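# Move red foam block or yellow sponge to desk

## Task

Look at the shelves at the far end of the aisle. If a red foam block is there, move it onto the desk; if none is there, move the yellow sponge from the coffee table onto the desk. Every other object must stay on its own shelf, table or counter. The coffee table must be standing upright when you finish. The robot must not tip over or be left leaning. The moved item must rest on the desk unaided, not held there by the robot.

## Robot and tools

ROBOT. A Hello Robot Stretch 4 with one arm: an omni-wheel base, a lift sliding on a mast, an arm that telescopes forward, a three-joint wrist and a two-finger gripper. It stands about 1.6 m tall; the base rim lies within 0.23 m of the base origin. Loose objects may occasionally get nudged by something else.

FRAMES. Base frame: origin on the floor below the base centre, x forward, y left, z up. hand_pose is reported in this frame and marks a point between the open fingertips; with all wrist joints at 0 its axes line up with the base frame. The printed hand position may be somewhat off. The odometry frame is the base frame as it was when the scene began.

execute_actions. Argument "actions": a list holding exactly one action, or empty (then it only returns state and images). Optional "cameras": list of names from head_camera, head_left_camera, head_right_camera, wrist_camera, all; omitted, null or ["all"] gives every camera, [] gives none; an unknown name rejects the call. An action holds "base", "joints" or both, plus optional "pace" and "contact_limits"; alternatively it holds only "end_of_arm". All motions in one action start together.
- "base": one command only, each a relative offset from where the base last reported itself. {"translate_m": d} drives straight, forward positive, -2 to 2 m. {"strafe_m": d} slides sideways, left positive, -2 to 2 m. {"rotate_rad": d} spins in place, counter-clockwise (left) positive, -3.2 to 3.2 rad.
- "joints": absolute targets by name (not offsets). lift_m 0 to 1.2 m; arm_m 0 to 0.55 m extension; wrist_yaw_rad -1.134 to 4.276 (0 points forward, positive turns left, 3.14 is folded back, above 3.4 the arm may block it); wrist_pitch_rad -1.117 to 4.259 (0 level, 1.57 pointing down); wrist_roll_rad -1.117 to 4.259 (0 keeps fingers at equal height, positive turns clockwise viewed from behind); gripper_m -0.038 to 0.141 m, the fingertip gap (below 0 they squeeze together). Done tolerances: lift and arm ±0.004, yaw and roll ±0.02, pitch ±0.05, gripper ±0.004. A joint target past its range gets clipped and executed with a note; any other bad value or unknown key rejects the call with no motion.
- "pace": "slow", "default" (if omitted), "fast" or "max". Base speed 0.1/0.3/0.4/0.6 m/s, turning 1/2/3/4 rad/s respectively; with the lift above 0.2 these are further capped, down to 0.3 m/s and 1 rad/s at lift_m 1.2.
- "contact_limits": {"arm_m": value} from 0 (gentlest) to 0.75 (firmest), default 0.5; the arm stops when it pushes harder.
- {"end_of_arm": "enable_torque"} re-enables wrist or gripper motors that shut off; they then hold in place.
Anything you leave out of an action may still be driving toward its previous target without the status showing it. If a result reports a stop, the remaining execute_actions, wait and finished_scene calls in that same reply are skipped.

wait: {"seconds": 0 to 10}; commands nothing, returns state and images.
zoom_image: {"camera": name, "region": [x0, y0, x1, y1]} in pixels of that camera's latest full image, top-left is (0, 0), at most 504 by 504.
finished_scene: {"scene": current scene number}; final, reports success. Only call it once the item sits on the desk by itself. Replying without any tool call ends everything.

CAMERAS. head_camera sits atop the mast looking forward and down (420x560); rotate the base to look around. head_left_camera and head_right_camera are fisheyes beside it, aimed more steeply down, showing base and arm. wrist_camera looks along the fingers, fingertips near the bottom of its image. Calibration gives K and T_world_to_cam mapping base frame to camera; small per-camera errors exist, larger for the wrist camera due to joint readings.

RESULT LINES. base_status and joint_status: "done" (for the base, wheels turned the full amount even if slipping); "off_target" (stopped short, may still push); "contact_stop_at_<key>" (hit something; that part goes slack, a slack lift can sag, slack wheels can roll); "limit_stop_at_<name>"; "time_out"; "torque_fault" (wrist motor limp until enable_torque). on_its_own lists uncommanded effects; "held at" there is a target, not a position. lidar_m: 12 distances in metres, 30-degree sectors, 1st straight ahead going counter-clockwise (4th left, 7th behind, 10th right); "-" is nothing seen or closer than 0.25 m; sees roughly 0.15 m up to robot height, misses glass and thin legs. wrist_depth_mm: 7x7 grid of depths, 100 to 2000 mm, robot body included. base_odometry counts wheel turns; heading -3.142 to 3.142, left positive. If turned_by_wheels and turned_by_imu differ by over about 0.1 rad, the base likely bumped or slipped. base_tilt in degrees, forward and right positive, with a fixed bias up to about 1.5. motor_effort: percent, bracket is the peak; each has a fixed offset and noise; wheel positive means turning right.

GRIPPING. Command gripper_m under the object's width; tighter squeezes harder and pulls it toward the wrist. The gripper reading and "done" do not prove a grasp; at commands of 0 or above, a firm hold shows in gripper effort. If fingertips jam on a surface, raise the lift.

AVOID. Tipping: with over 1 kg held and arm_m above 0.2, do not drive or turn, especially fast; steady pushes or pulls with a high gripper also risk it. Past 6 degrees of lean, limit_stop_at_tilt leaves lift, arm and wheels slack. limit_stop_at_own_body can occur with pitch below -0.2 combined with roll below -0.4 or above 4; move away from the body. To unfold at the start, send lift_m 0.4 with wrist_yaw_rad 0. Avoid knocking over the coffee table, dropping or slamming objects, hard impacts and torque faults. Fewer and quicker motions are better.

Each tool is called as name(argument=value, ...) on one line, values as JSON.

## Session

execute_actions(actions=[])

Scene clock: 0.00 s.
base_odometry: x=+0.000 y=+0.000 heading=+0.000 (m, m, rad; odometry frame)
turned_by_wheels: +0.000 (rad since the last result)
turned_by_imu: +0.000 (rad since the last result)
base_tilt: forward=+0.0 right=-0.2 (deg)
lidar_m: 0.70 0.84 1.23 1.22 1.48 1.38 1.37 1.67 2.44 1.81 0.84 0.69
base_status: not commanded
joint_positions: lift_m=+0.287 arm_m=-0.002 wrist_yaw_rad=+3.084 wrist_pitch_rad=+0.000 wrist_roll_rad=+0.008 gripper_m=+0.057
joint_status: not commanded
motor_effort: lift_m=+20 arm_m=-1 wrist_yaw_rad=+0 wrist_pitch_rad=-5 wrist_roll_rad=+0 gripper_m=-4 wheel_0=-1 wheel_1=+0 wheel_2=+0 (%)
hand_pose: x=-0.1139 y=+0.1040 z=+0.4651 quat_wxyz=(+0.029, +0.000, +0.004, +1.000) (m; base frame)
wrist_depth_mm: 111 134 - 1397 - - - / 108 135 - 1499 - - - / 115 136 - 1499 - - - / 134 1618 - 1499 - - - / 1618 1708 - 1464 - - - / 1366 1255 1205 1308 1255 1499 1576 / 976 917 - - 991 1060 1098
pictures: head_camera, head_left_camera, head_right_camera, wrist_camera
camera_calibration (this result's frames):
wrist_camera: T_world_to_cam=[[0.0922197, 0.995083, 0.0361427, -0.119373], [0.0494399, 0.0316768, -0.998275, 0.511734], [-0.994511, 0.0938474, -0.0462756, 0.127927], [0, 0, 0, 1]] pos_world=[0.112933, 0.0905698, 0.521086]
Images, in order (width x height): head_camera 420x560, head_left_camera 420x672, head_right_camera 420x672, wrist_camera 616x392.

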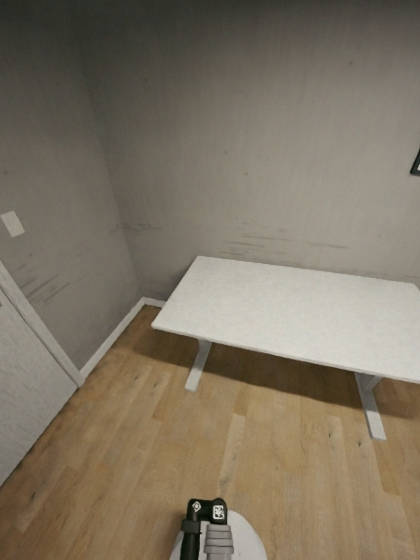

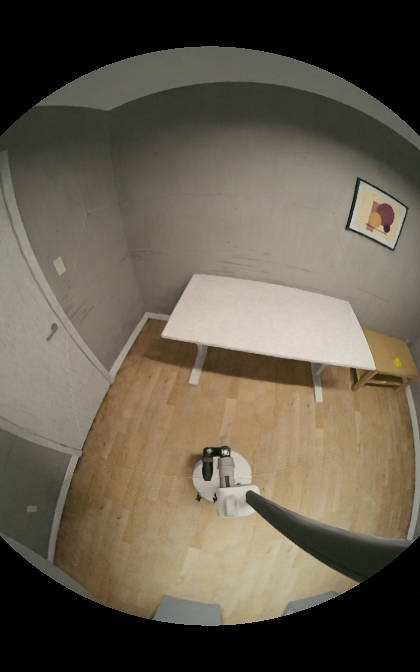

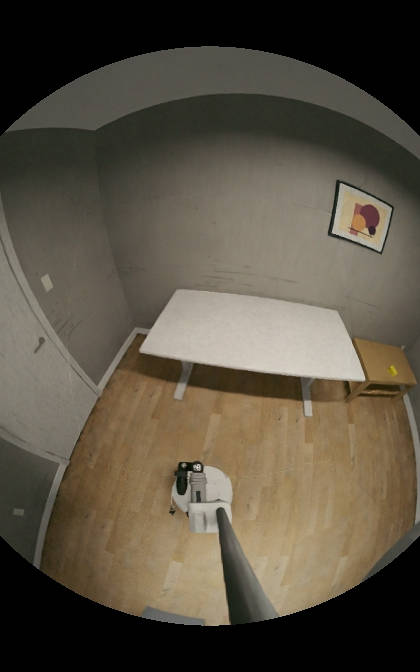

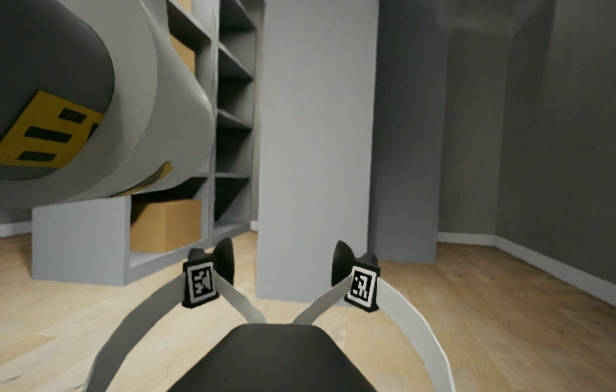

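execute_actions(actions=[{"base":{"rotate_rad":-2.80},"pace":"fast"}], cameras=[])

execute_actions(actions=[{"base":{"translate_m":1.11},"pace":"max","joints":{"lift_m":0.4,"wrist_yaw_rad":0}}], cameras=[])

execute_actions(actions=[{"base":{"rotate_rad":-0.625},"pace":"fast"}], cameras=["head_camera","wrist_camera"])

Scene clock: 4.70 s.
base_odometry: x=+0.000 y=+0.000 heading=-2.799 (m, m, rad; odometry frame)
turned_by_wheels: -2.799 (rad since the last result)
turned_by_imu: -2.795 (rad since the last result)
base_tilt: forward=+0.1 right=-0.3 (deg)
lidar_m: 1.64 2.53 2.43 0.94 0.71 0.71 0.79 1.25 1.24 1.36 1.99 1.36
base_status: done
joint_positions: lift_m=+0.287 arm_m=-0.002 wrist_yaw_rad=+3.084 wrist_pitch_rad=+0.000 wrist_roll_rad=+0.008 gripper_m=+0.057
joint_status: not commanded
motor_effort: lift_m=+20(20) arm_m=-1(1) wrist_yaw_rad=+0(0) wrist_pitch_rad=-6(6) wrist_roll_rad=-1(0) gripper_m=-2(5) wheel_0=+4(12) wheel_1=+2(13) wheel_2=+3(8) (%)
hand_pose: x=-0.1139 y=+0.1040 z=+0.4651 quat_wxyz=(+0.029, +0.000, +0.004, +1.000) (m; base frame)
wrist_depth_mm: 111 134 1863 1708 1537 1366 1255 / 108 135 1863 1661 1397 809 691 / 115 136 1921 1708 1229 1336 1229 / 134 1430 1921 1661 1618 1366 1255 / 1281 1618 1863 1756 1499 1397 1255 / 1229 1255 1182 1229 1205 1366 1281 / 991 917 - - 1008 1025 1060
pictures: none
No camera images: the call's "cameras" was empty. Leave "cameras" out to get every camera's image.

Scene clock: 8.13 s.
base_odometry: x=-1.045 y=-0.373 heading=-2.799 (m, m, rad; odometry frame)
turned_by_wheels: +0.001 (rad since the last result)
turned_by_imu: +0.003 (rad since the last result)
base_tilt: forward=+0.1 right=-0.2 (deg)
lidar_m: 0.53 0.75 1.83 1.97 1.64 1.62 1.74 1.94 1.89 0.60 0.59 0.78
base_status: done
joint_positions: lift_m=+0.400 arm_m=-0.002 wrist_yaw_rad=+0.000 wrist_pitch_rad=+0.000 wrist_roll_rad=+0.008 gripper_m=+0.057
joint_status: all done
motor_effort: lift_m=+23(26) arm_m=-1(1) wrist_yaw_rad=-1(8) wrist_pitch_rad=-5(8) wrist_roll_rad=-2(1) gripper_m=-4(1) wheel_0=+3(12) wheel_1=+2(10) wheel_2=+2(18) (%)
hand_pose: x=+0.4575 y=-0.0873 z=+0.5780 quat_wxyz=(+1.000, +0.004, +0.000, +0.000) (m; base frame)
wrist_depth_mm: 508 404 336 732 788 1756 1661 / 512 407 336 1118 1098 1708 1661 / 521 410 338 1205 1118 1808 1661 / 521 410 340 1160 1118 1808 1708 / 525 418 329 436 831 1863 1661 / 535 407 327 351 683 1618 1661 / 535 394 - - 707 1281 1308
pictures: none
No camera images: the call's "cameras" was empty. Leave "cameras" out to get every camera's image.

Scene clock: 9.33 s.
base_odometry: x=-1.045 y=-0.373 heading=+2.860 (m, m, rad; odometry frame)
turned_by_wheels: -0.624 (rad since the last result)
turned_by_imu: -0.623 (rad since the last result)
base_tilt: forward=+0.0 right=-0.2 (deg)
lidar_m: 1.11 0.55 0.68 1.83 1.92 1.93 1.63 1.69 2.00 1.91 0.69 0.55
base_status: done
joint_positions: lift_m=+0.400 arm_m=-0.002 wrist_yaw_rad=+0.000 wrist_pitch_rad=+0.000 wrist_roll_rad=+0.008 gripper_m=+0.057
joint_status: not commanded
motor_effort: lift_m=+22(23) arm_m=-1(1) wrist_yaw_rad=+0(1) wrist_pitch_rad=-7(6) wrist_roll_rad=-1(0) gripper_m=-2(7) wheel_0=+6(11) wheel_1=+4(10) wheel_2=+3(14) (%)
hand_pose: x=+0.4575 y=-0.0875 z=+0.5780 quat_wxyz=(+1.000, +0.004, +0.000, +0.000) (m; base frame)
wrist_depth_mm: 878 1008 1983 - 946 759 399 / 1078 1060 - - 1098 492 375 / 1078 1118 - - 1138 488 375 / 1060 1078 - - 1025 484 382 / 946 1098 - - 1138 466 387 / 741 820 1366 1537 750 759 332 / 609 976 - - 809 585 530
pictures: head_camera, wrist_camera
camera_calibration (this result's frames):
wrist_camera: T_world_to_cam=[[-0.034494, -0.998751, 0.0361439, -0.102038], [-0.0474821, -0.0344869, -0.998277, 0.640835], [0.998276, -0.0361507, -0.0462332, -0.20368], [0, 0, 0, 1]] pos_world=[0.230237, -0.0871738, 0.634002]
Images, in order (width x height): head_camera 420x560, wrist_camera 616x392.

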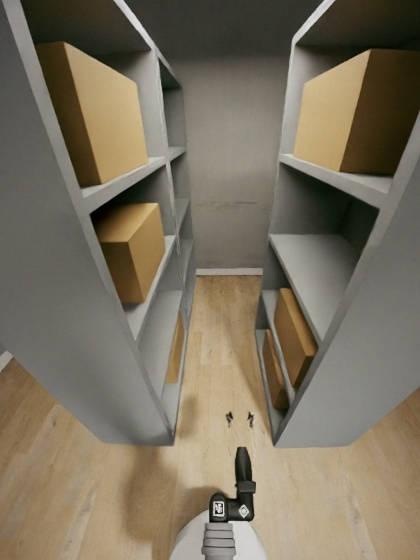

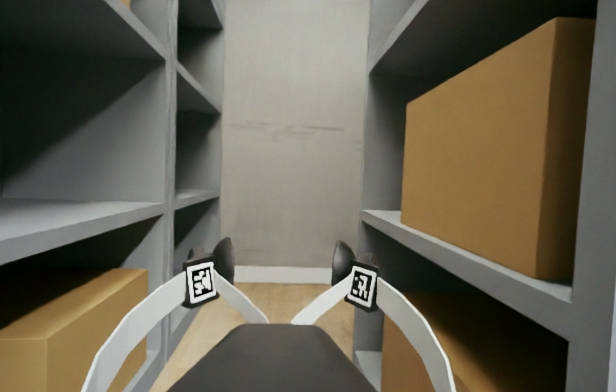

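execute_actions(actions=[{"base":{"translate_m":0.9},"pace":"max"}], cameras=["head_camera"])

Scene clock: 53.47 s.
base_odometry: x=-1.910 y=-0.124 heading=+2.861 (m, m, rad; odometry frame)
turned_by_wheels: +0.000 (rad since the last result)
turned_by_imu: +0.001 (rad since the last result)
base_tilt: forward=+0.0 right=-0.1 (deg)
lidar_m: 1.03 0.37 0.27 0.25 0.28 0.36 2.85 0.47 0.34 0.29 0.32 0.48
base_status: done
joint_positions: lift_m=+0.400 arm_m=-0.002 wrist_yaw_rad=+0.000 wrist_pitch_rad=+0.000 wrist_roll_rad=+0.008 gripper_m=+0.057
joint_status: not commanded
motor_effort: lift_m=+22(22) arm_m=-1(1) wrist_yaw_rad=+0(1) wrist_pitch_rad=-4(7) wrist_roll_rad=-2(1) gripper_m=-5(3) wheel_0=+3(12) wheel_1=+2(11) wheel_2=+1(15) (%)
hand_pose: x=+0.4575 y=-0.0874 z=+0.5781 quat_wxyz=(+1.000, +0.004, +0.000, +0.000) (m; base frame)
wrist_depth_mm: 891 976 1160 1182 1229 1205 1205 / 1098 1118 1182 1182 1205 1229 1182 / 1098 1118 1205 1182 1255 1229 1205 / 1118 1138 1182 1182 1229 1229 1205 / 1078 1138 1205 1255 1255 1229 1229 / 1138 1138 1229 1229 1229 1255 1229 / 1025 1025 - - 1205 1182 1138
pictures: head_camera
Images, in order (width x height): head_camera 420x560.

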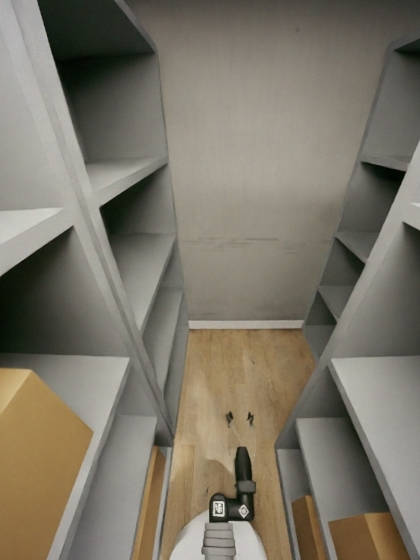

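execute_actions(actions=[{"base":{"rotate_rad":-0.04}}], cameras=[])

execute_actions(actions=[{"base":{"translate_m":0.8},"pace":"max","joints":{"gripper_m":0.141}}])

Scene clock: 54.73 s.
base_odometry: x=-1.910 y=-0.124 heading=+2.822 (m, m, rad; odometry frame)
turned_by_wheels: -0.039 (rad since the last result)
turned_by_imu: -0.039 (rad since the last result)
base_tilt: forward=+0.1 right=-0.2 (deg)
lidar_m: 1.27 0.39 0.25 0.25 0.25 0.36 2.83 0.48 0.34 0.32 0.34 0.45
base_status: done
joint_positions: lift_m=+0.400 arm_m=-0.002 wrist_yaw_rad=+0.000 wrist_pitch_rad=+0.000 wrist_roll_rad=+0.008 gripper_m=+0.057
joint_status: not commanded
motor_effort: lift_m=+22(22) arm_m=-1(1) wrist_yaw_rad=-1(1) wrist_pitch_rad=-5(4) wrist_roll_rad=-1(1) gripper_m=-5(3) wheel_0=+7(7) wheel_1=+5(7) wheel_2=+4(10) (%)
hand_pose: x=+0.4575 y=-0.0874 z=+0.5781 quat_wxyz=(+1.000, +0.004, +0.000, +0.000) (m; base frame)
wrist_depth_mm: 866 1078 1182 1160 1205 1229 1182 / 1060 1098 1182 1182 1255 1205 1078 / 1078 1098 1205 1205 1229 1229 1255 / 1098 1098 1205 1229 1281 1281 1118 / 1098 1138 1182 1229 1281 1255 917 / 1118 1118 1182 1255 1255 1281 1281 / 1008 1060 - - 1205 1205 298
pictures: none
No camera images: the call's "cameras" was empty. Leave "cameras" out to get every camera's image.

Scene clock: 57.70 s.
base_odometry: x=-2.670 y=+0.127 heading=+2.823 (m, m, rad; odometry frame)
turned_by_wheels: +0.000 (rad since the last result)
turned_by_imu: +0.002 (rad since the last result)
base_tilt: forward=+0.1 right=-0.2 (deg)
lidar_m: 0.62 0.45 0.30 0.27 0.29 0.41 1.07 0.45 0.40 0.75 0.77 0.67
base_status: done
joint_positions: lift_m=+0.400 arm_m=-0.002 wrist_yaw_rad=+0.000 wrist_pitch_rad=+0.000 wrist_roll_rad=+0.008 gripper_m=+0.141
joint_status: all done
motor_effort: lift_m=+22(22) arm_m=-1(1) wrist_yaw_rad=+0(0) wrist_pitch_rad=-7(3) wrist_roll_rad=-1(2) gripper_m=+0(1) wheel_0=+4(12) wheel_1=+3(9) wheel_2=-1(17) (%)
hand_pose: x=+0.4575 y=-0.0874 z=+0.5781 quat_wxyz=(+1.000, +0.004, +0.000, +0.000) (m; base frame)
wrist_depth_mm: 392 399 407 415 424 436 449 / 389 404 410 421 427 442 449 / 392 407 415 421 433 442 452 / 397 407 418 427 439 452 455 / 402 404 421 436 442 452 459 / 404 413 421 430 445 459 469 / 407 415 - - 452 455 469
pictures: head_camera, head_left_camera, head_right_camera, wrist_camera
camera_calibration (this result's frames):
wrist_camera: T_world_to_cam=[[-0.0343623, -0.998756, 0.0361445, -0.102062], [-0.0474903, -0.0344932, -0.998276, 0.640862], [0.99828, -0.0360195, -0.0462459, -0.203672], [0, 0, 0, 1]] pos_world=[0.23025, -0.0871657, 0.634027]
Images, in order (width x height): head_camera 420x560, head_left_camera 420x672, head_right_camera 420x672, wrist_camera 616x392.

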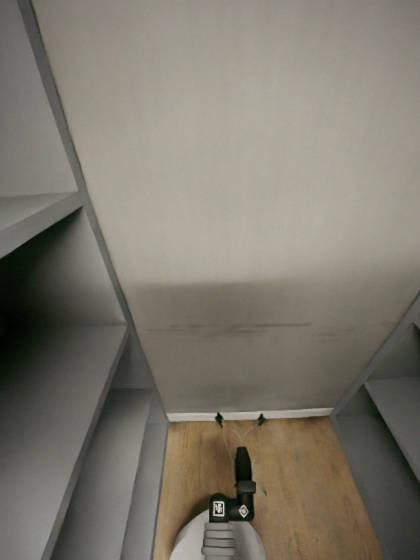

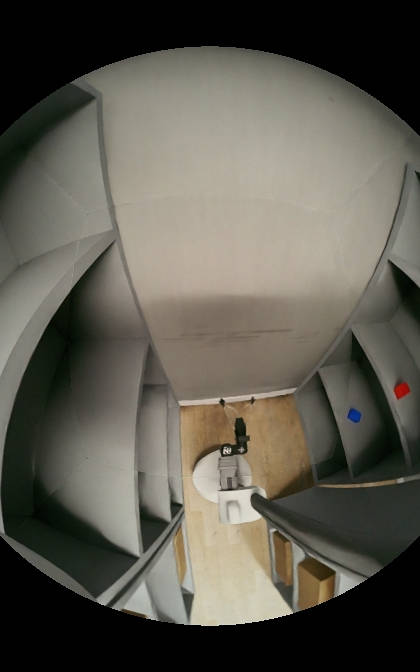

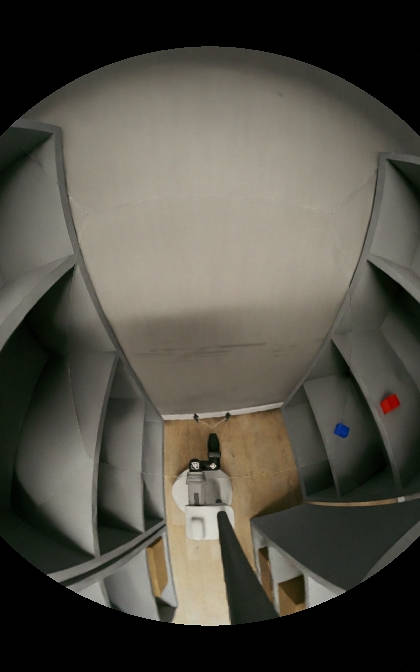

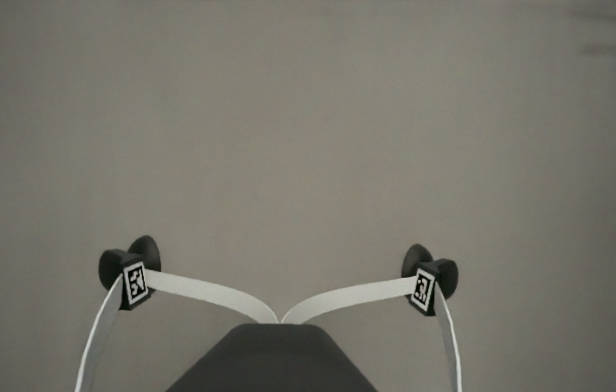

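execute_actions(actions=[{"base":{"rotate_rad":-1.27},"pace":"fast","joints":{"lift_m":0.92,"wrist_pitch_rad":0.25}}], cameras=["head_camera","wrist_camera"])

execute_actions(actions=[{"pace":"fast","joints":{"arm_m":0.26}}], cameras=["head_camera","wrist_camera"])

Scene clock: 61.63 s.
base_odometry: x=-2.670 y=+0.127 heading=+1.553 (m, m, rad; odometry frame)
turned_by_wheels: -1.269 (rad since the last result)
turned_by_imu: -1.268 (rad since the last result)
base_tilt: forward=+0.1 right=-0.2 (deg)
lidar_m: 0.72 0.75 0.62 0.60 0.34 0.28 0.28 0.36 0.61 0.63 0.39 0.60
base_status: done
joint_positions: lift_m=+0.920 arm_m=-0.002 wrist_yaw_rad=+0.000 wrist_pitch_rad=+0.252 wrist_roll_rad=+0.008 gripper_m=+0.141
joint_status: all done
motor_effort: lift_m=+24(26) arm_m=-1(1) wrist_yaw_rad=+0(0) wrist_pitch_rad=-6(7) wrist_roll_rad=+1(1) gripper_m=-1(0) wheel_0=+3(12) wheel_1=+0(12) wheel_2=+3(13) (%)
hand_pose: x=+0.4484 y=-0.0874 z=+1.0259 quat_wxyz=(+0.992, +0.004, +0.126, -0.001) (m; base frame)
wrist_depth_mm: 661 878 931 891 854 809 480 / 668 878 991 931 878 842 462 / 647 788 842 917 904 759 466 / 683 891 1078 574 549 517 480 / 715 831 1138 1078 991 691 496 / 750 842 904 946 917 615 512 / 778 778 - - 831 591 508
pictures: head_camera, wrist_camera
camera_calibration (this result's frames):
wrist_camera: T_world_to_cam=[[-0.0243409, -0.998753, 0.0435869, -0.130716], [-0.295285, -0.0344716, -0.954787, 1.15395], [0.955099, -0.0361109, -0.294078, 0.0997453], [0, 0, 0, 1]] pos_world=[0.242297, -0.0871723, 1.13681]
Images, in order (width x height): head_camera 420x560, wrist_camera 616x392.

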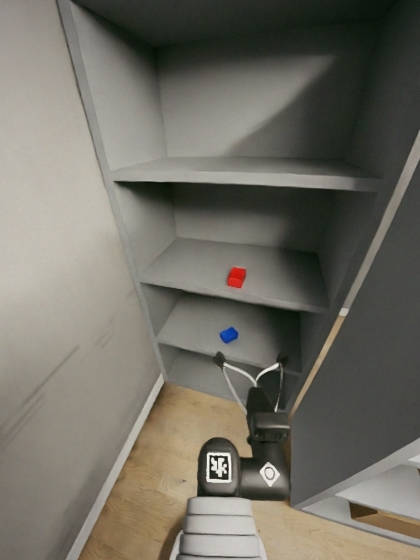

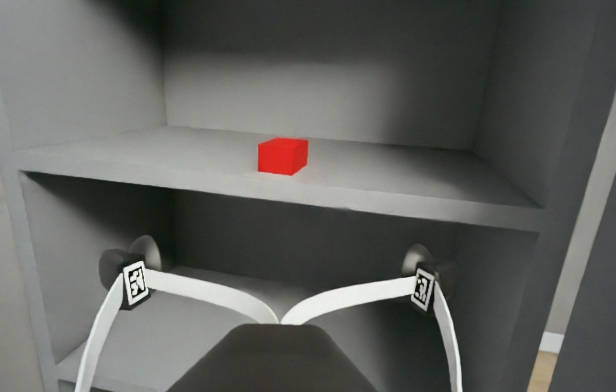

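Scene clock: 63.23 s.
base_odometry: x=-2.670 y=+0.127 heading=+1.553 (m, m, rad; odometry frame)
turned_by_wheels: +0.000 (rad since the last result)
turned_by_imu: +0.000 (rad since the last result)
base_tilt: forward=+0.2 right=-0.2 (deg)
lidar_m: 0.74 0.75 0.61 0.62 0.33 0.27 0.29 0.35 0.59 0.60 0.41 0.59
base_status: not commanded
joint_positions: lift_m=+0.920 arm_m=+0.259 wrist_yaw_rad=+0.000 wrist_pitch_rad=+0.252 wrist_roll_rad=+0.008 gripper_m=+0.141
joint_status: all done
motor_effort: lift_m=+24(24) arm_m=+5(5) wrist_yaw_rad=-1(1) wrist_pitch_rad=-5(6) wrist_roll_rad=+0(1) gripper_m=-2(2) wheel_0=+4(3) wheel_1=+1(1) wheel_2=+3(3) (%)
hand_pose: x=+0.7094 y=-0.0874 z=+1.0259 quat_wxyz=(+0.992, +0.004, +0.126, +0.000) (m; base frame)
wrist_depth_mm: 580 723 699 661 627 609 574 / 603 750 723 683 654 621 591 / 585 741 750 715 699 654 591 / 421 436 445 394 496 512 508 / 347 314 314 317 322 338 349 / 640 768 306 290 281 268 260 / 654 768 - - 809 768 504
pictures: head_camera, wrist_camera
camera_calibration (this result's frames):
wrist_camera: T_world_to_cam=[[-0.0240937, -0.998759, 0.0435873, -0.12447], [-0.295294, -0.0345445, -0.954782, 1.23102], [0.955103, -0.0358753, -0.294095, -0.149503], [0, 0, 0, 1]] pos_world=[0.503303, -0.0871543, 1.13681]
Images, in order (width x height): head_camera 420x560, wrist_camera 616x392.

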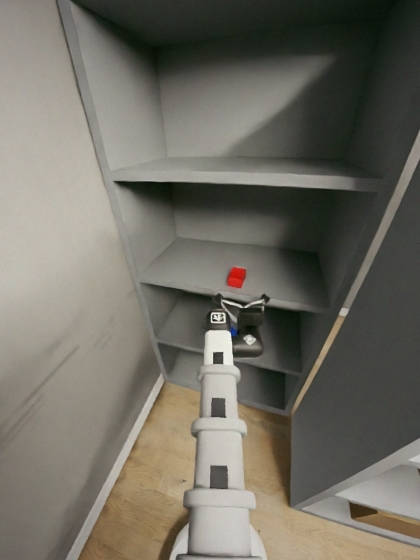

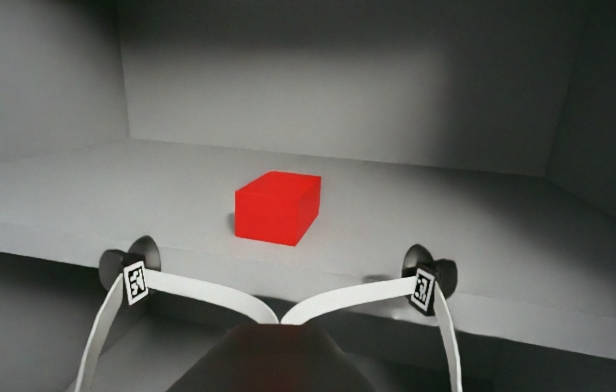

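execute_actions(actions=[{"base":{"strafe_m":0.01},"joints":{"lift_m":0.91,"arm_m":0.418,"gripper_m":0.125}}], cameras=["wrist_camera"])

execute_actions(actions=[{"joints":{"gripper_m":0.015}}], cameras=["wrist_camera"])

execute_actions(actions=[{"joints":{"lift_m":0.94}}], cameras=["wrist_camera"])

Scene clock: 65.73 s.
base_odometry: x=-2.680 y=+0.127 heading=+1.553 (m, m, rad; odometry frame)
turned_by_wheels: +0.000 (rad since the last result)
turned_by_imu: +0.000 (rad since the last result)
base_tilt: forward=+0.1 right=-0.2 (deg)
lidar_m: 0.73 0.72 0.63 0.60 0.34 0.28 0.29 0.34 0.62 0.62 0.42 0.62
base_status: done
joint_positions: lift_m=+0.910 arm_m=+0.417 wrist_yaw_rad=+0.000 wrist_pitch_rad=+0.252 wrist_roll_rad=+0.008 gripper_m=+0.125
joint_status: all done
motor_effort: lift_m=+14(23) arm_m=+5(5) wrist_yaw_rad=+0(0) wrist_pitch_rad=-7(6) wrist_roll_rad=+1(3) gripper_m=-3(0) wheel_0=-3(11) wheel_1=+2(11) wheel_2=+0(7) (%)
hand_pose: x=+0.8674 y=-0.0874 z=+1.0166 quat_wxyz=(+0.992, +0.004, +0.126, +0.000) (m; base frame)
wrist_depth_mm: 530 580 549 521 500 480 459 / 544 603 569 544 521 488 477 / 539 634 591 569 544 521 496 / 392 407 421 439 459 473 500 / 274 249 270 198 303 314 325 / 213 198 179 167 206 234 239 / 173 169 - - 184 186 191
pictures: wrist_camera
camera_calibration (this result's frames):
wrist_camera: T_world_to_cam=[[-0.0241866, -0.998757, 0.0435878, -0.120208], [-0.295317, -0.0345168, -0.954776, 1.26887], [0.955093, -0.035965, -0.294115, -0.303076], [0, 0, 0, 1]] pos_world=[0.661276, -0.0871611, 1.12758]
Images, in order (width x height): wrist_camera 616x392.

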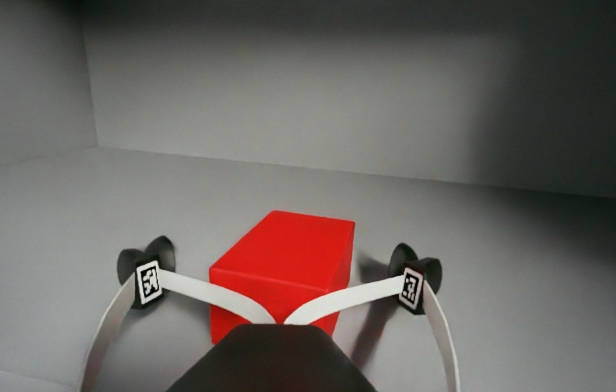

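Scene clock: 67.73 s.
base_odometry: x=-2.680 y=+0.127 heading=+1.553 (m, m, rad; odometry frame)
turned_by_wheels: +0.000 (rad since the last result)
turned_by_imu: +0.000 (rad since the last result)
base_tilt: forward=+0.1 right=-0.1 (deg)
lidar_m: 0.74 0.77 0.61 0.60 0.31 0.28 0.29 0.35 0.60 0.62 0.44 0.61
base_status: not commanded
joint_positions: lift_m=+0.910 arm_m=+0.417 wrist_yaw_rad=+0.000 wrist_pitch_rad=+0.252 wrist_roll_rad=+0.008 gripper_m=+0.015
joint_status: all done
motor_effort: lift_m=+15(15) arm_m=+5(5) wrist_yaw_rad=-1(0) wrist_pitch_rad=-5(5) wrist_roll_rad=-3(1) gripper_m=-24(22) wheel_0=-3(3) wheel_1=+2(2) wheel_2=+0(0) (%)
hand_pose: x=+0.8674 y=-0.0874 z=+1.0166 quat_wxyz=(+0.992, +0.004, +0.126, +0.000) (m; base frame)
wrist_depth_mm: 535 580 549 525 496 480 459 / 544 603 580 549 521 496 477 / 530 627 603 564 539 521 496 / 392 404 424 439 455 484 496 / 274 282 198 191 304 314 325 / 212 178 162 160 189 234 240 / 172 174 - - 183 181 190
pictures: wrist_camera
camera_calibration (this result's frames):
wrist_camera: T_world_to_cam=[[-0.0241877, -0.998757, 0.0435897, -0.120209], [-0.295388, -0.0345156, -0.954754, 1.26888], [0.955071, -0.0359691, -0.294186, -0.302988], [0, 0, 0, 1]] pos_world=[0.66128, -0.0871615, 1.12758]
Images, in order (width x height): wrist_camera 616x392.

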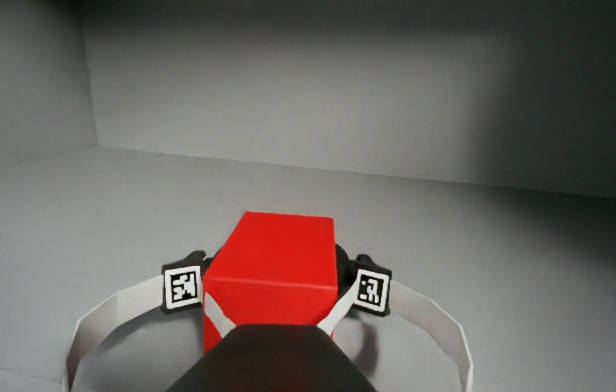

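Scene clock: 68.63 s.
base_odometry: x=-2.680 y=+0.127 heading=+1.553 (m, m, rad; odometry frame)
turned_by_wheels: +0.000 (rad since the last result)
turned_by_imu: +0.000 (rad since the last result)
base_tilt: forward=+0.1 right=-0.2 (deg)
lidar_m: 0.75 0.70 0.62 0.61 0.31 0.28 0.27 0.37 0.63 0.59 0.41 0.60
base_status: not commanded
joint_positions: lift_m=+0.940 arm_m=+0.417 wrist_yaw_rad=+0.000 wrist_pitch_rad=+0.253 wrist_roll_rad=+0.008 gripper_m=+0.015
joint_status: all done
motor_effort: lift_m=+24(24) arm_m=+5(5) wrist_yaw_rad=-1(1) wrist_pitch_rad=-7(6) wrist_roll_rad=-2(1) gripper_m=-24(22) wheel_0=-3(3) wheel_1=+2(2) wheel_2=+0(0) (%)
hand_pose: x=+0.8673 y=-0.0874 z=+1.0457 quat_wxyz=(+0.992, +0.004, +0.126, +0.000) (m; base frame)
wrist_depth_mm: 535 580 549 525 500 477 462 / 539 603 574 544 521 492 477 / 554 634 609 574 539 512 492 / 480 496 512 535 544 530 508 / 336 343 197 191 373 382 394 / 257 177 162 160 189 286 293 / 211 213 - - 223 220 230
pictures: wrist_camera
camera_calibration (this result's frames):
wrist_camera: T_world_to_cam=[[-0.0241805, -0.998757, 0.0435937, -0.121489], [-0.295545, -0.0345156, -0.954705, 1.29678], [0.955023, -0.0359691, -0.294343, -0.294202], [0, 0, 0, 1]] pos_world=[0.661288, -0.0871615, 1.15674]
Images, in order (width x height): wrist_camera 616x392.

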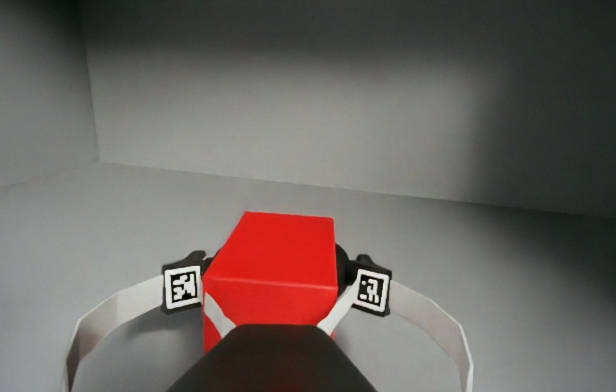

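execute_actions(actions=[{"joints":{"arm_m":0},"pace":"fast"}], cameras=[])

execute_actions(actions=[{"base":{"rotate_rad":1.3},"joints":{"lift_m":0.75},"pace":"fast"}], cameras=[])

execute_actions(actions=[{"base":{"translate_m":-2},"pace":"fast"}], cameras=[])

execute_actions(actions=[{"base":{"rotate_rad":-2.85},"pace":"fast"}], cameras=["head_camera","wrist_camera"])

Scene clock: 73.93 s.
base_odometry: x=-2.680 y=+0.127 heading=+1.553 (m, m, rad; odometry frame)
turned_by_wheels: +0.000 (rad since the last result)
turned_by_imu: +0.000 (rad since the last result)
base_tilt: forward=+0.1 right=-0.2 (deg)
lidar_m: 0.75 0.71 0.62 0.59 0.34 0.27 0.27 0.37 0.59 0.62 0.43 0.64
base_status: not commanded
joint_positions: lift_m=+0.940 arm_m=+0.001 wrist_yaw_rad=+0.000 wrist_pitch_rad=+0.253 wrist_roll_rad=+0.008 gripper_m=+0.015
joint_status: all done
motor_effort: lift_m=+25(25) arm_m=-5(4) wrist_yaw_rad=+0(1) wrist_pitch_rad=-6(6) wrist_roll_rad=-2(2) gripper_m=-22(23) wheel_0=-3(3) wheel_1=+2(2) wheel_2=+0(0) (%)
hand_pose: x=+0.4511 y=-0.0875 z=+1.0456 quat_wxyz=(+0.992, +0.004, +0.126, -0.001) (m; base frame)
wrist_depth_mm: 654 854 931 891 854 809 508 / 668 878 991 931 878 842 488 / 661 820 960 931 917 831 477 / 676 809 591 549 569 585 488 / 715 946 196 192 1008 668 492 / 723 177 162 160 188 654 512 / 768 798 - - 854 603 521
pictures: none
No camera images: the call's "cameras" was empty. Leave "cameras" out to get every camera's image.

Scene clock: 75.93 s.
base_odometry: x=-2.680 y=+0.127 heading=+2.852 (m, m, rad; odometry frame)
turned_by_wheels: +1.299 (rad since the last result)
turned_by_imu: +1.297 (rad since the last result)
base_tilt: forward=+0.0 right=-0.2 (deg)
lidar_m: 0.62 0.42 0.28 0.28 0.30 0.38 1.21 0.42 0.39 0.74 0.77 0.65
base_status: done
joint_positions: lift_m=+0.750 arm_m=+0.001 wrist_yaw_rad=+0.000 wrist_pitch_rad=+0.253 wrist_roll_rad=+0.008 gripper_m=+0.015
joint_status: all done
motor_effort: lift_m=+15(15) arm_m=-5(5) wrist_yaw_rad=-1(1) wrist_pitch_rad=-7(5) wrist_roll_rad=-1(0) gripper_m=-25(23) wheel_0=-6(9) wheel_1=-3(9) wheel_2=-4(11) (%)
hand_pose: x=+0.4512 y=-0.0874 z=+0.8564 quat_wxyz=(+0.992, +0.004, +0.126, +0.000) (m; base frame)
wrist_depth_mm: 351 355 357 364 368 373 377 / 368 370 375 382 389 392 394 / 382 384 392 397 404 407 415 / 399 404 410 415 421 433 439 / 421 424 197 191 445 455 459 / 442 177 162 160 187 477 484 / 462 473 - - 496 508 512
pictures: none
No camera images: the call's "cameras" was empty. Leave "cameras" out to get every camera's image.

Scene clock: 82.33 s.
base_odometry: x=-0.763 y=-0.445 heading=+2.851 (m, m, rad; odometry frame)
turned_by_wheels: -0.001 (rad since the last result)
turned_by_imu: -0.005 (rad since the last result)
base_tilt: forward=+0.0 right=-0.3 (deg)
lidar_m: 1.19 0.83 1.94 1.84 1.91 1.68 1.29 1.36 1.95 1.86 1.98 0.80
base_status: done
joint_positions: lift_m=+0.750 arm_m=+0.001 wrist_yaw_rad=+0.000 wrist_pitch_rad=+0.253 wrist_roll_rad=+0.008 gripper_m=+0.015
joint_status: not commanded
motor_effort: lift_m=+16(15) arm_m=-5(5) wrist_yaw_rad=+0(0) wrist_pitch_rad=-6(6) wrist_roll_rad=-1(0) gripper_m=-24(26) wheel_0=-3(12) wheel_1=-4(9) wheel_2=+0(15) (%)
hand_pose: x=+0.4511 y=-0.0874 z=+0.8564 quat_wxyz=(+0.992, +0.004, +0.126, -0.001) (m; base frame)
wrist_depth_mm: 668 946 - - 1308 500 500 / 1205 1281 - - 1397 525 521 / 1281 1336 - - 1397 544 559 / 1098 1336 - - 788 574 585 / 585 1025 196 191 715 615 621 / 580 177 163 160 188 627 647 / 615 1060 - - 707 676 676
pictures: none
No camera images: the call's "cameras" was empty. Leave "cameras" out to get every camera's image.

Scene clock: 84.83 s.
base_odometry: x=-0.763 y=-0.445 heading=+0.002 (m, m, rad; odometry frame)
turned_by_wheels: -2.849 (rad since the last result)
turned_by_imu: -2.844 (rad since the last result)
base_tilt: forward=+0.0 right=-0.2 (deg)
lidar_m: 1.32 1.57 1.88 1.88 0.87 0.85 0.82 0.91 1.83 1.85 1.71 1.32
base_status: done
joint_positions: lift_m=+0.750 arm_m=+0.001 wrist_yaw_rad=+0.000 wrist_pitch_rad=+0.253 wrist_roll_rad=+0.008 gripper_m=+0.015
joint_status: not commanded
motor_effort: lift_m=+16(16) arm_m=-5(5) wrist_yaw_rad=+0(2) wrist_pitch_rad=-7(7) wrist_roll_rad=-1(0) gripper_m=-23(24) wheel_0=+6(12) wheel_1=+2(12) wheel_2=+3(14) (%)
hand_pose: x=+0.4511 y=-0.0874 z=+0.8564 quat_wxyz=(+0.992, +0.004, +0.126, -0.001) (m; base frame)
wrist_depth_mm: - 1921 1863 1756 1661 1576 1499 / - - 1921 1756 1708 1618 1576 / - 1618 1499 1576 1756 1708 1618 / - - - 1921 1863 1708 1661 / 1983 1921 196 192 1921 1863 1464 / 1499 177 162 160 188 1708 1464 / 1255 1281 - - 1308 1281 1308
pictures: head_camera, wrist_camera
camera_calibration (this result's frames):
wrist_camera: T_world_to_cam=[[-0.0242557, -0.998755, 0.0435999, -0.123292], [-0.295659, -0.034495, -0.95467, 0.993002], [0.954985, -0.036047, -0.294454, 0.0476471], [0, 0, 0, 1]] pos_world=[0.245098, -0.0871672, 0.967395]
Images, in order (width x height): head_camera 420x560, wrist_camera 616x392.

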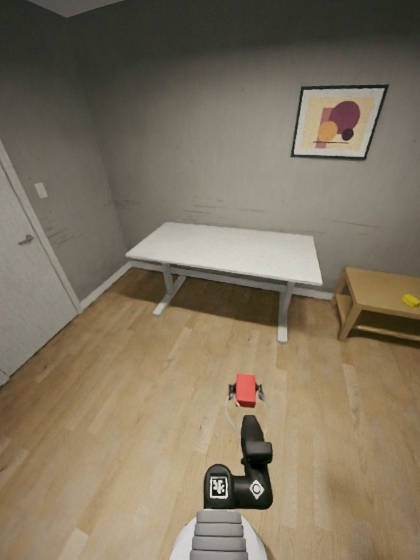

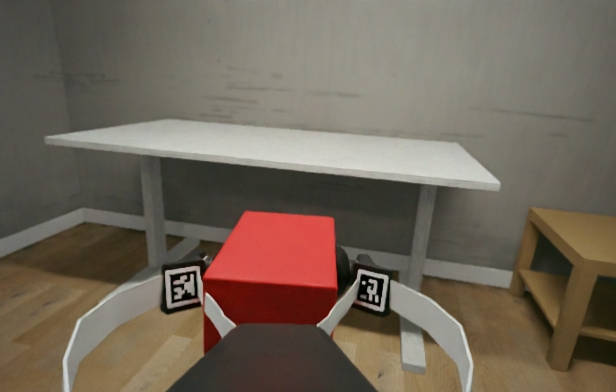

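execute_actions(actions=[{"base":{"translate_m":0.7},"joints":{"arm_m":0.42,"lift_m":0.7},"pace":"fast"}], cameras=["head_camera","wrist_camera"])

Scene clock: 88.70 s.
base_odometry: x=-0.063 y=-0.443 heading=+0.003 (m, m, rad; odometry frame)
turned_by_wheels: +0.001 (rad since the last result)
turned_by_imu: +0.002 (rad since the last result)
base_tilt: forward=+0.2 right=-0.2 (deg)
lidar_m: 0.65 0.79 1.67 1.66 1.99 1.43 1.52 1.69 2.03 1.69 0.76 0.64
base_status: done
joint_positions: lift_m=+0.700 arm_m=+0.419 wrist_yaw_rad=+0.000 wrist_pitch_rad=+0.253 wrist_roll_rad=+0.008 gripper_m=+0.015
joint_status: all done
motor_effort: lift_m=+15(15) arm_m=+5(5) wrist_yaw_rad=-1(1) wrist_pitch_rad=-3(5) wrist_roll_rad=-1(1) gripper_m=-23(24) wheel_0=+5(11) wheel_1=+4(10) wheel_2=-1(10) (%)
hand_pose: x=+0.8694 y=-0.0874 z=+0.8065 quat_wxyz=(+0.992, +0.004, +0.126, +0.000) (m; base frame)
wrist_depth_mm: 878 831 788 741 707 676 640 / 931 866 809 778 741 707 661 / 960 904 854 788 759 715 683 / 564 585 609 634 661 691 707 / 399 407 196 191 442 459 473 / 307 177 163 160 188 340 347 / 249 253 - - 266 263 277
pictures: head_camera, wrist_camera
camera_calibration (this result's frames):
wrist_camera: T_world_to_cam=[[-0.0240538, -0.998759, 0.0435996, -0.111092], [-0.295643, -0.0345549, -0.954673, 1.06902], [0.954996, -0.0358534, -0.294445, -0.366451], [0, 0, 0, 1]] pos_world=[0.663335, -0.0871524, 0.917512]
Images, in order (width x height): head_camera 420x560, wrist_camera 616x392.

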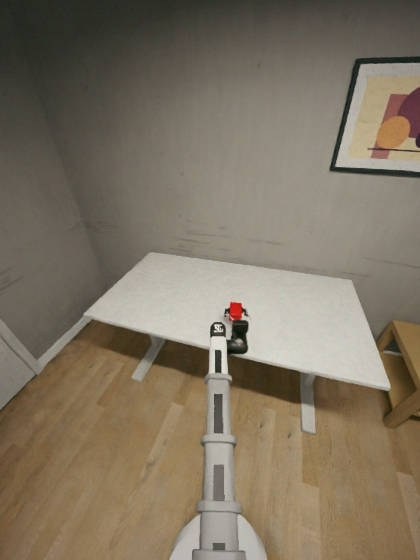

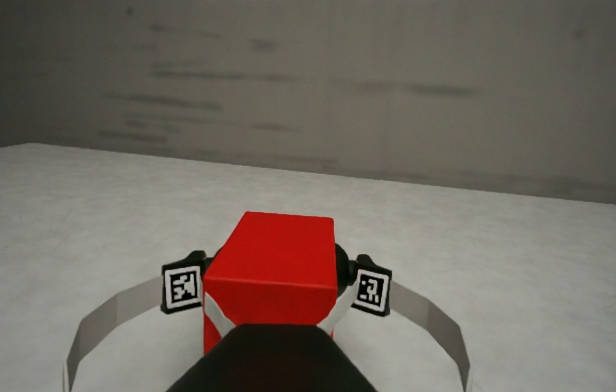

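execute_actions(actions=[{"joints":{"lift_m":0.641}}], cameras=[])

execute_actions(actions=[{"joints":{"gripper_m":0.105}}], cameras=[])

execute_actions(actions=[{"joints":{"arm_m":0.25,"lift_m":0.67},"pace":"fast"}], cameras=["wrist_camera"])

Scene clock: 90.77 s.
base_odometry: x=-0.063 y=-0.443 heading=+0.003 (m, m, rad; odometry frame)
turned_by_wheels: +0.000 (rad since the last result)
turned_by_imu: +0.000 (rad since the last result)
base_tilt: forward=+0.1 right=-0.2 (deg)
lidar_m: 0.69 0.79 1.66 1.68 2.02 1.44 1.51 1.69 2.03 1.73 0.75 0.65
base_status: not commanded
joint_positions: lift_m=+0.641 arm_m=+0.419 wrist_yaw_rad=+0.000 wrist_pitch_rad=+0.253 wrist_roll_rad=+0.008 gripper_m=+0.015
joint_status: all done
motor_effort: lift_m=+15(13) arm_m=+5(5) wrist_yaw_rad=+0(1) wrist_pitch_rad=-7(8) wrist_roll_rad=-1(1) gripper_m=-23(21) wheel_0=+5(5) wheel_1=+4(3) wheel_2=-2(2) (%)
hand_pose: x=+0.8694 y=-0.0874 z=+0.7475 quat_wxyz=(+0.992, +0.004, +0.126, +0.000) (m; base frame)
wrist_depth_mm: 891 842 778 750 715 676 640 / 931 866 831 778 741 699 668 / 683 741 788 788 750 715 699 / 397 410 427 442 466 484 500 / 278 283 197 192 309 319 329 / 213 177 162 160 188 236 242 / 174 176 - - 186 183 192
pictures: none
No camera images: the call's "cameras" was empty. Leave "cameras" out to get every camera's image.

Scene clock: 92.50 s.
base_odometry: x=-0.063 y=-0.443 heading=+0.003 (m, m, rad; odometry frame)
turned_by_wheels: +0.000 (rad since the last result)
turned_by_imu: +0.000 (rad since the last result)
base_tilt: forward=+0.1 right=-0.1 (deg)
lidar_m: 0.68 0.76 1.66 1.68 2.00 1.42 1.50 1.71 2.02 1.71 0.75 0.64
base_status: not commanded
joint_positions: lift_m=+0.641 arm_m=+0.419 wrist_yaw_rad=+0.000 wrist_pitch_rad=+0.253 wrist_roll_rad=+0.008 gripper_m=+0.105
joint_status: all done
motor_effort: lift_m=+15(15) arm_m=+5(5) wrist_yaw_rad=-1(1) wrist_pitch_rad=-7(6) wrist_roll_rad=-1(1) gripper_m=-1(24) wheel_0=+5(5) wheel_1=+4(3) wheel_2=-2(2) (%)
hand_pose: x=+0.8694 y=-0.0874 z=+0.7475 quat_wxyz=(+0.992, +0.004, +0.126, +0.000) (m; base frame)
wrist_depth_mm: 878 831 788 732 707 676 640 / 917 866 820 778 741 683 661 / 691 741 798 788 750 715 691 / 397 413 427 445 466 484 508 / 278 282 226 202 306 319 329 / 215 200 178 175 208 237 241 / 174 170 - - 185 188 193
pictures: none
No camera images: the call's "cameras" was empty. Leave "cameras" out to get every camera's image.

Scene clock: 93.83 s.
base_odometry: x=-0.063 y=-0.443 heading=+0.003 (m, m, rad; odometry frame)
turned_by_wheels: +0.000 (rad since the last result)
turned_by_imu: +0.000 (rad since the last result)
base_tilt: forward=+0.0 right=-0.2 (deg)
lidar_m: 0.66 0.77 1.66 1.66 2.00 1.44 1.53 1.67 2.01 1.68 0.76 0.64
base_status: not commanded
joint_positions: lift_m=+0.670 arm_m=+0.251 wrist_yaw_rad=+0.000 wrist_pitch_rad=+0.253 wrist_roll_rad=+0.008 gripper_m=+0.105
joint_status: all done
motor_effort: lift_m=+24(23) arm_m=-5(4) wrist_yaw_rad=+0(1) wrist_pitch_rad=-4(6) wrist_roll_rad=-1(1) gripper_m=-2(3) wheel_0=+5(5) wheel_1=+3(3) wheel_2=-1(2) (%)
hand_pose: x=+0.7011 y=-0.0875 z=+0.7758 quat_wxyz=(+0.992, +0.004, +0.126, -0.001) (m; base frame)
wrist_depth_mm: 1042 991 946 891 831 820 768 / 1138 1042 976 917 891 842 798 / 831 904 960 931 904 854 842 / 477 496 512 492 564 585 609 / 336 342 347 349 366 384 394 / 258 243 245 263 251 287 294 / 854 233 - - 224 227 234
pictures: wrist_camera
camera_calibration (this result's frames):
wrist_camera: T_world_to_cam=[[-0.0244143, -0.998751, 0.0435972, -0.113644], [-0.295555, -0.0344497, -0.954704, 0.989907], [0.955014, -0.0361938, -0.294345, -0.214921], [0, 0, 0, 1]] pos_world=[0.49505, -0.0871785, 0.886762]
Images, in order (width x height): wrist_camera 616x392.

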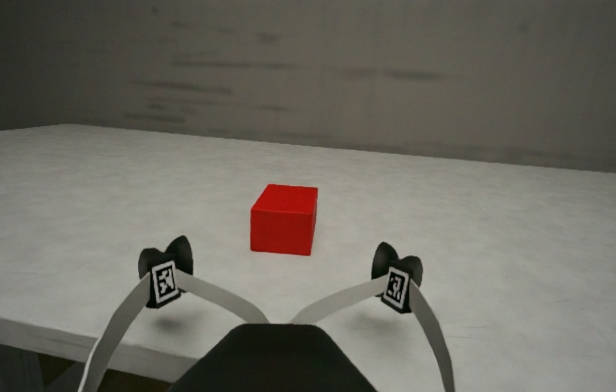

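finished_scene(scene=2)

The scene is finished: the task was done.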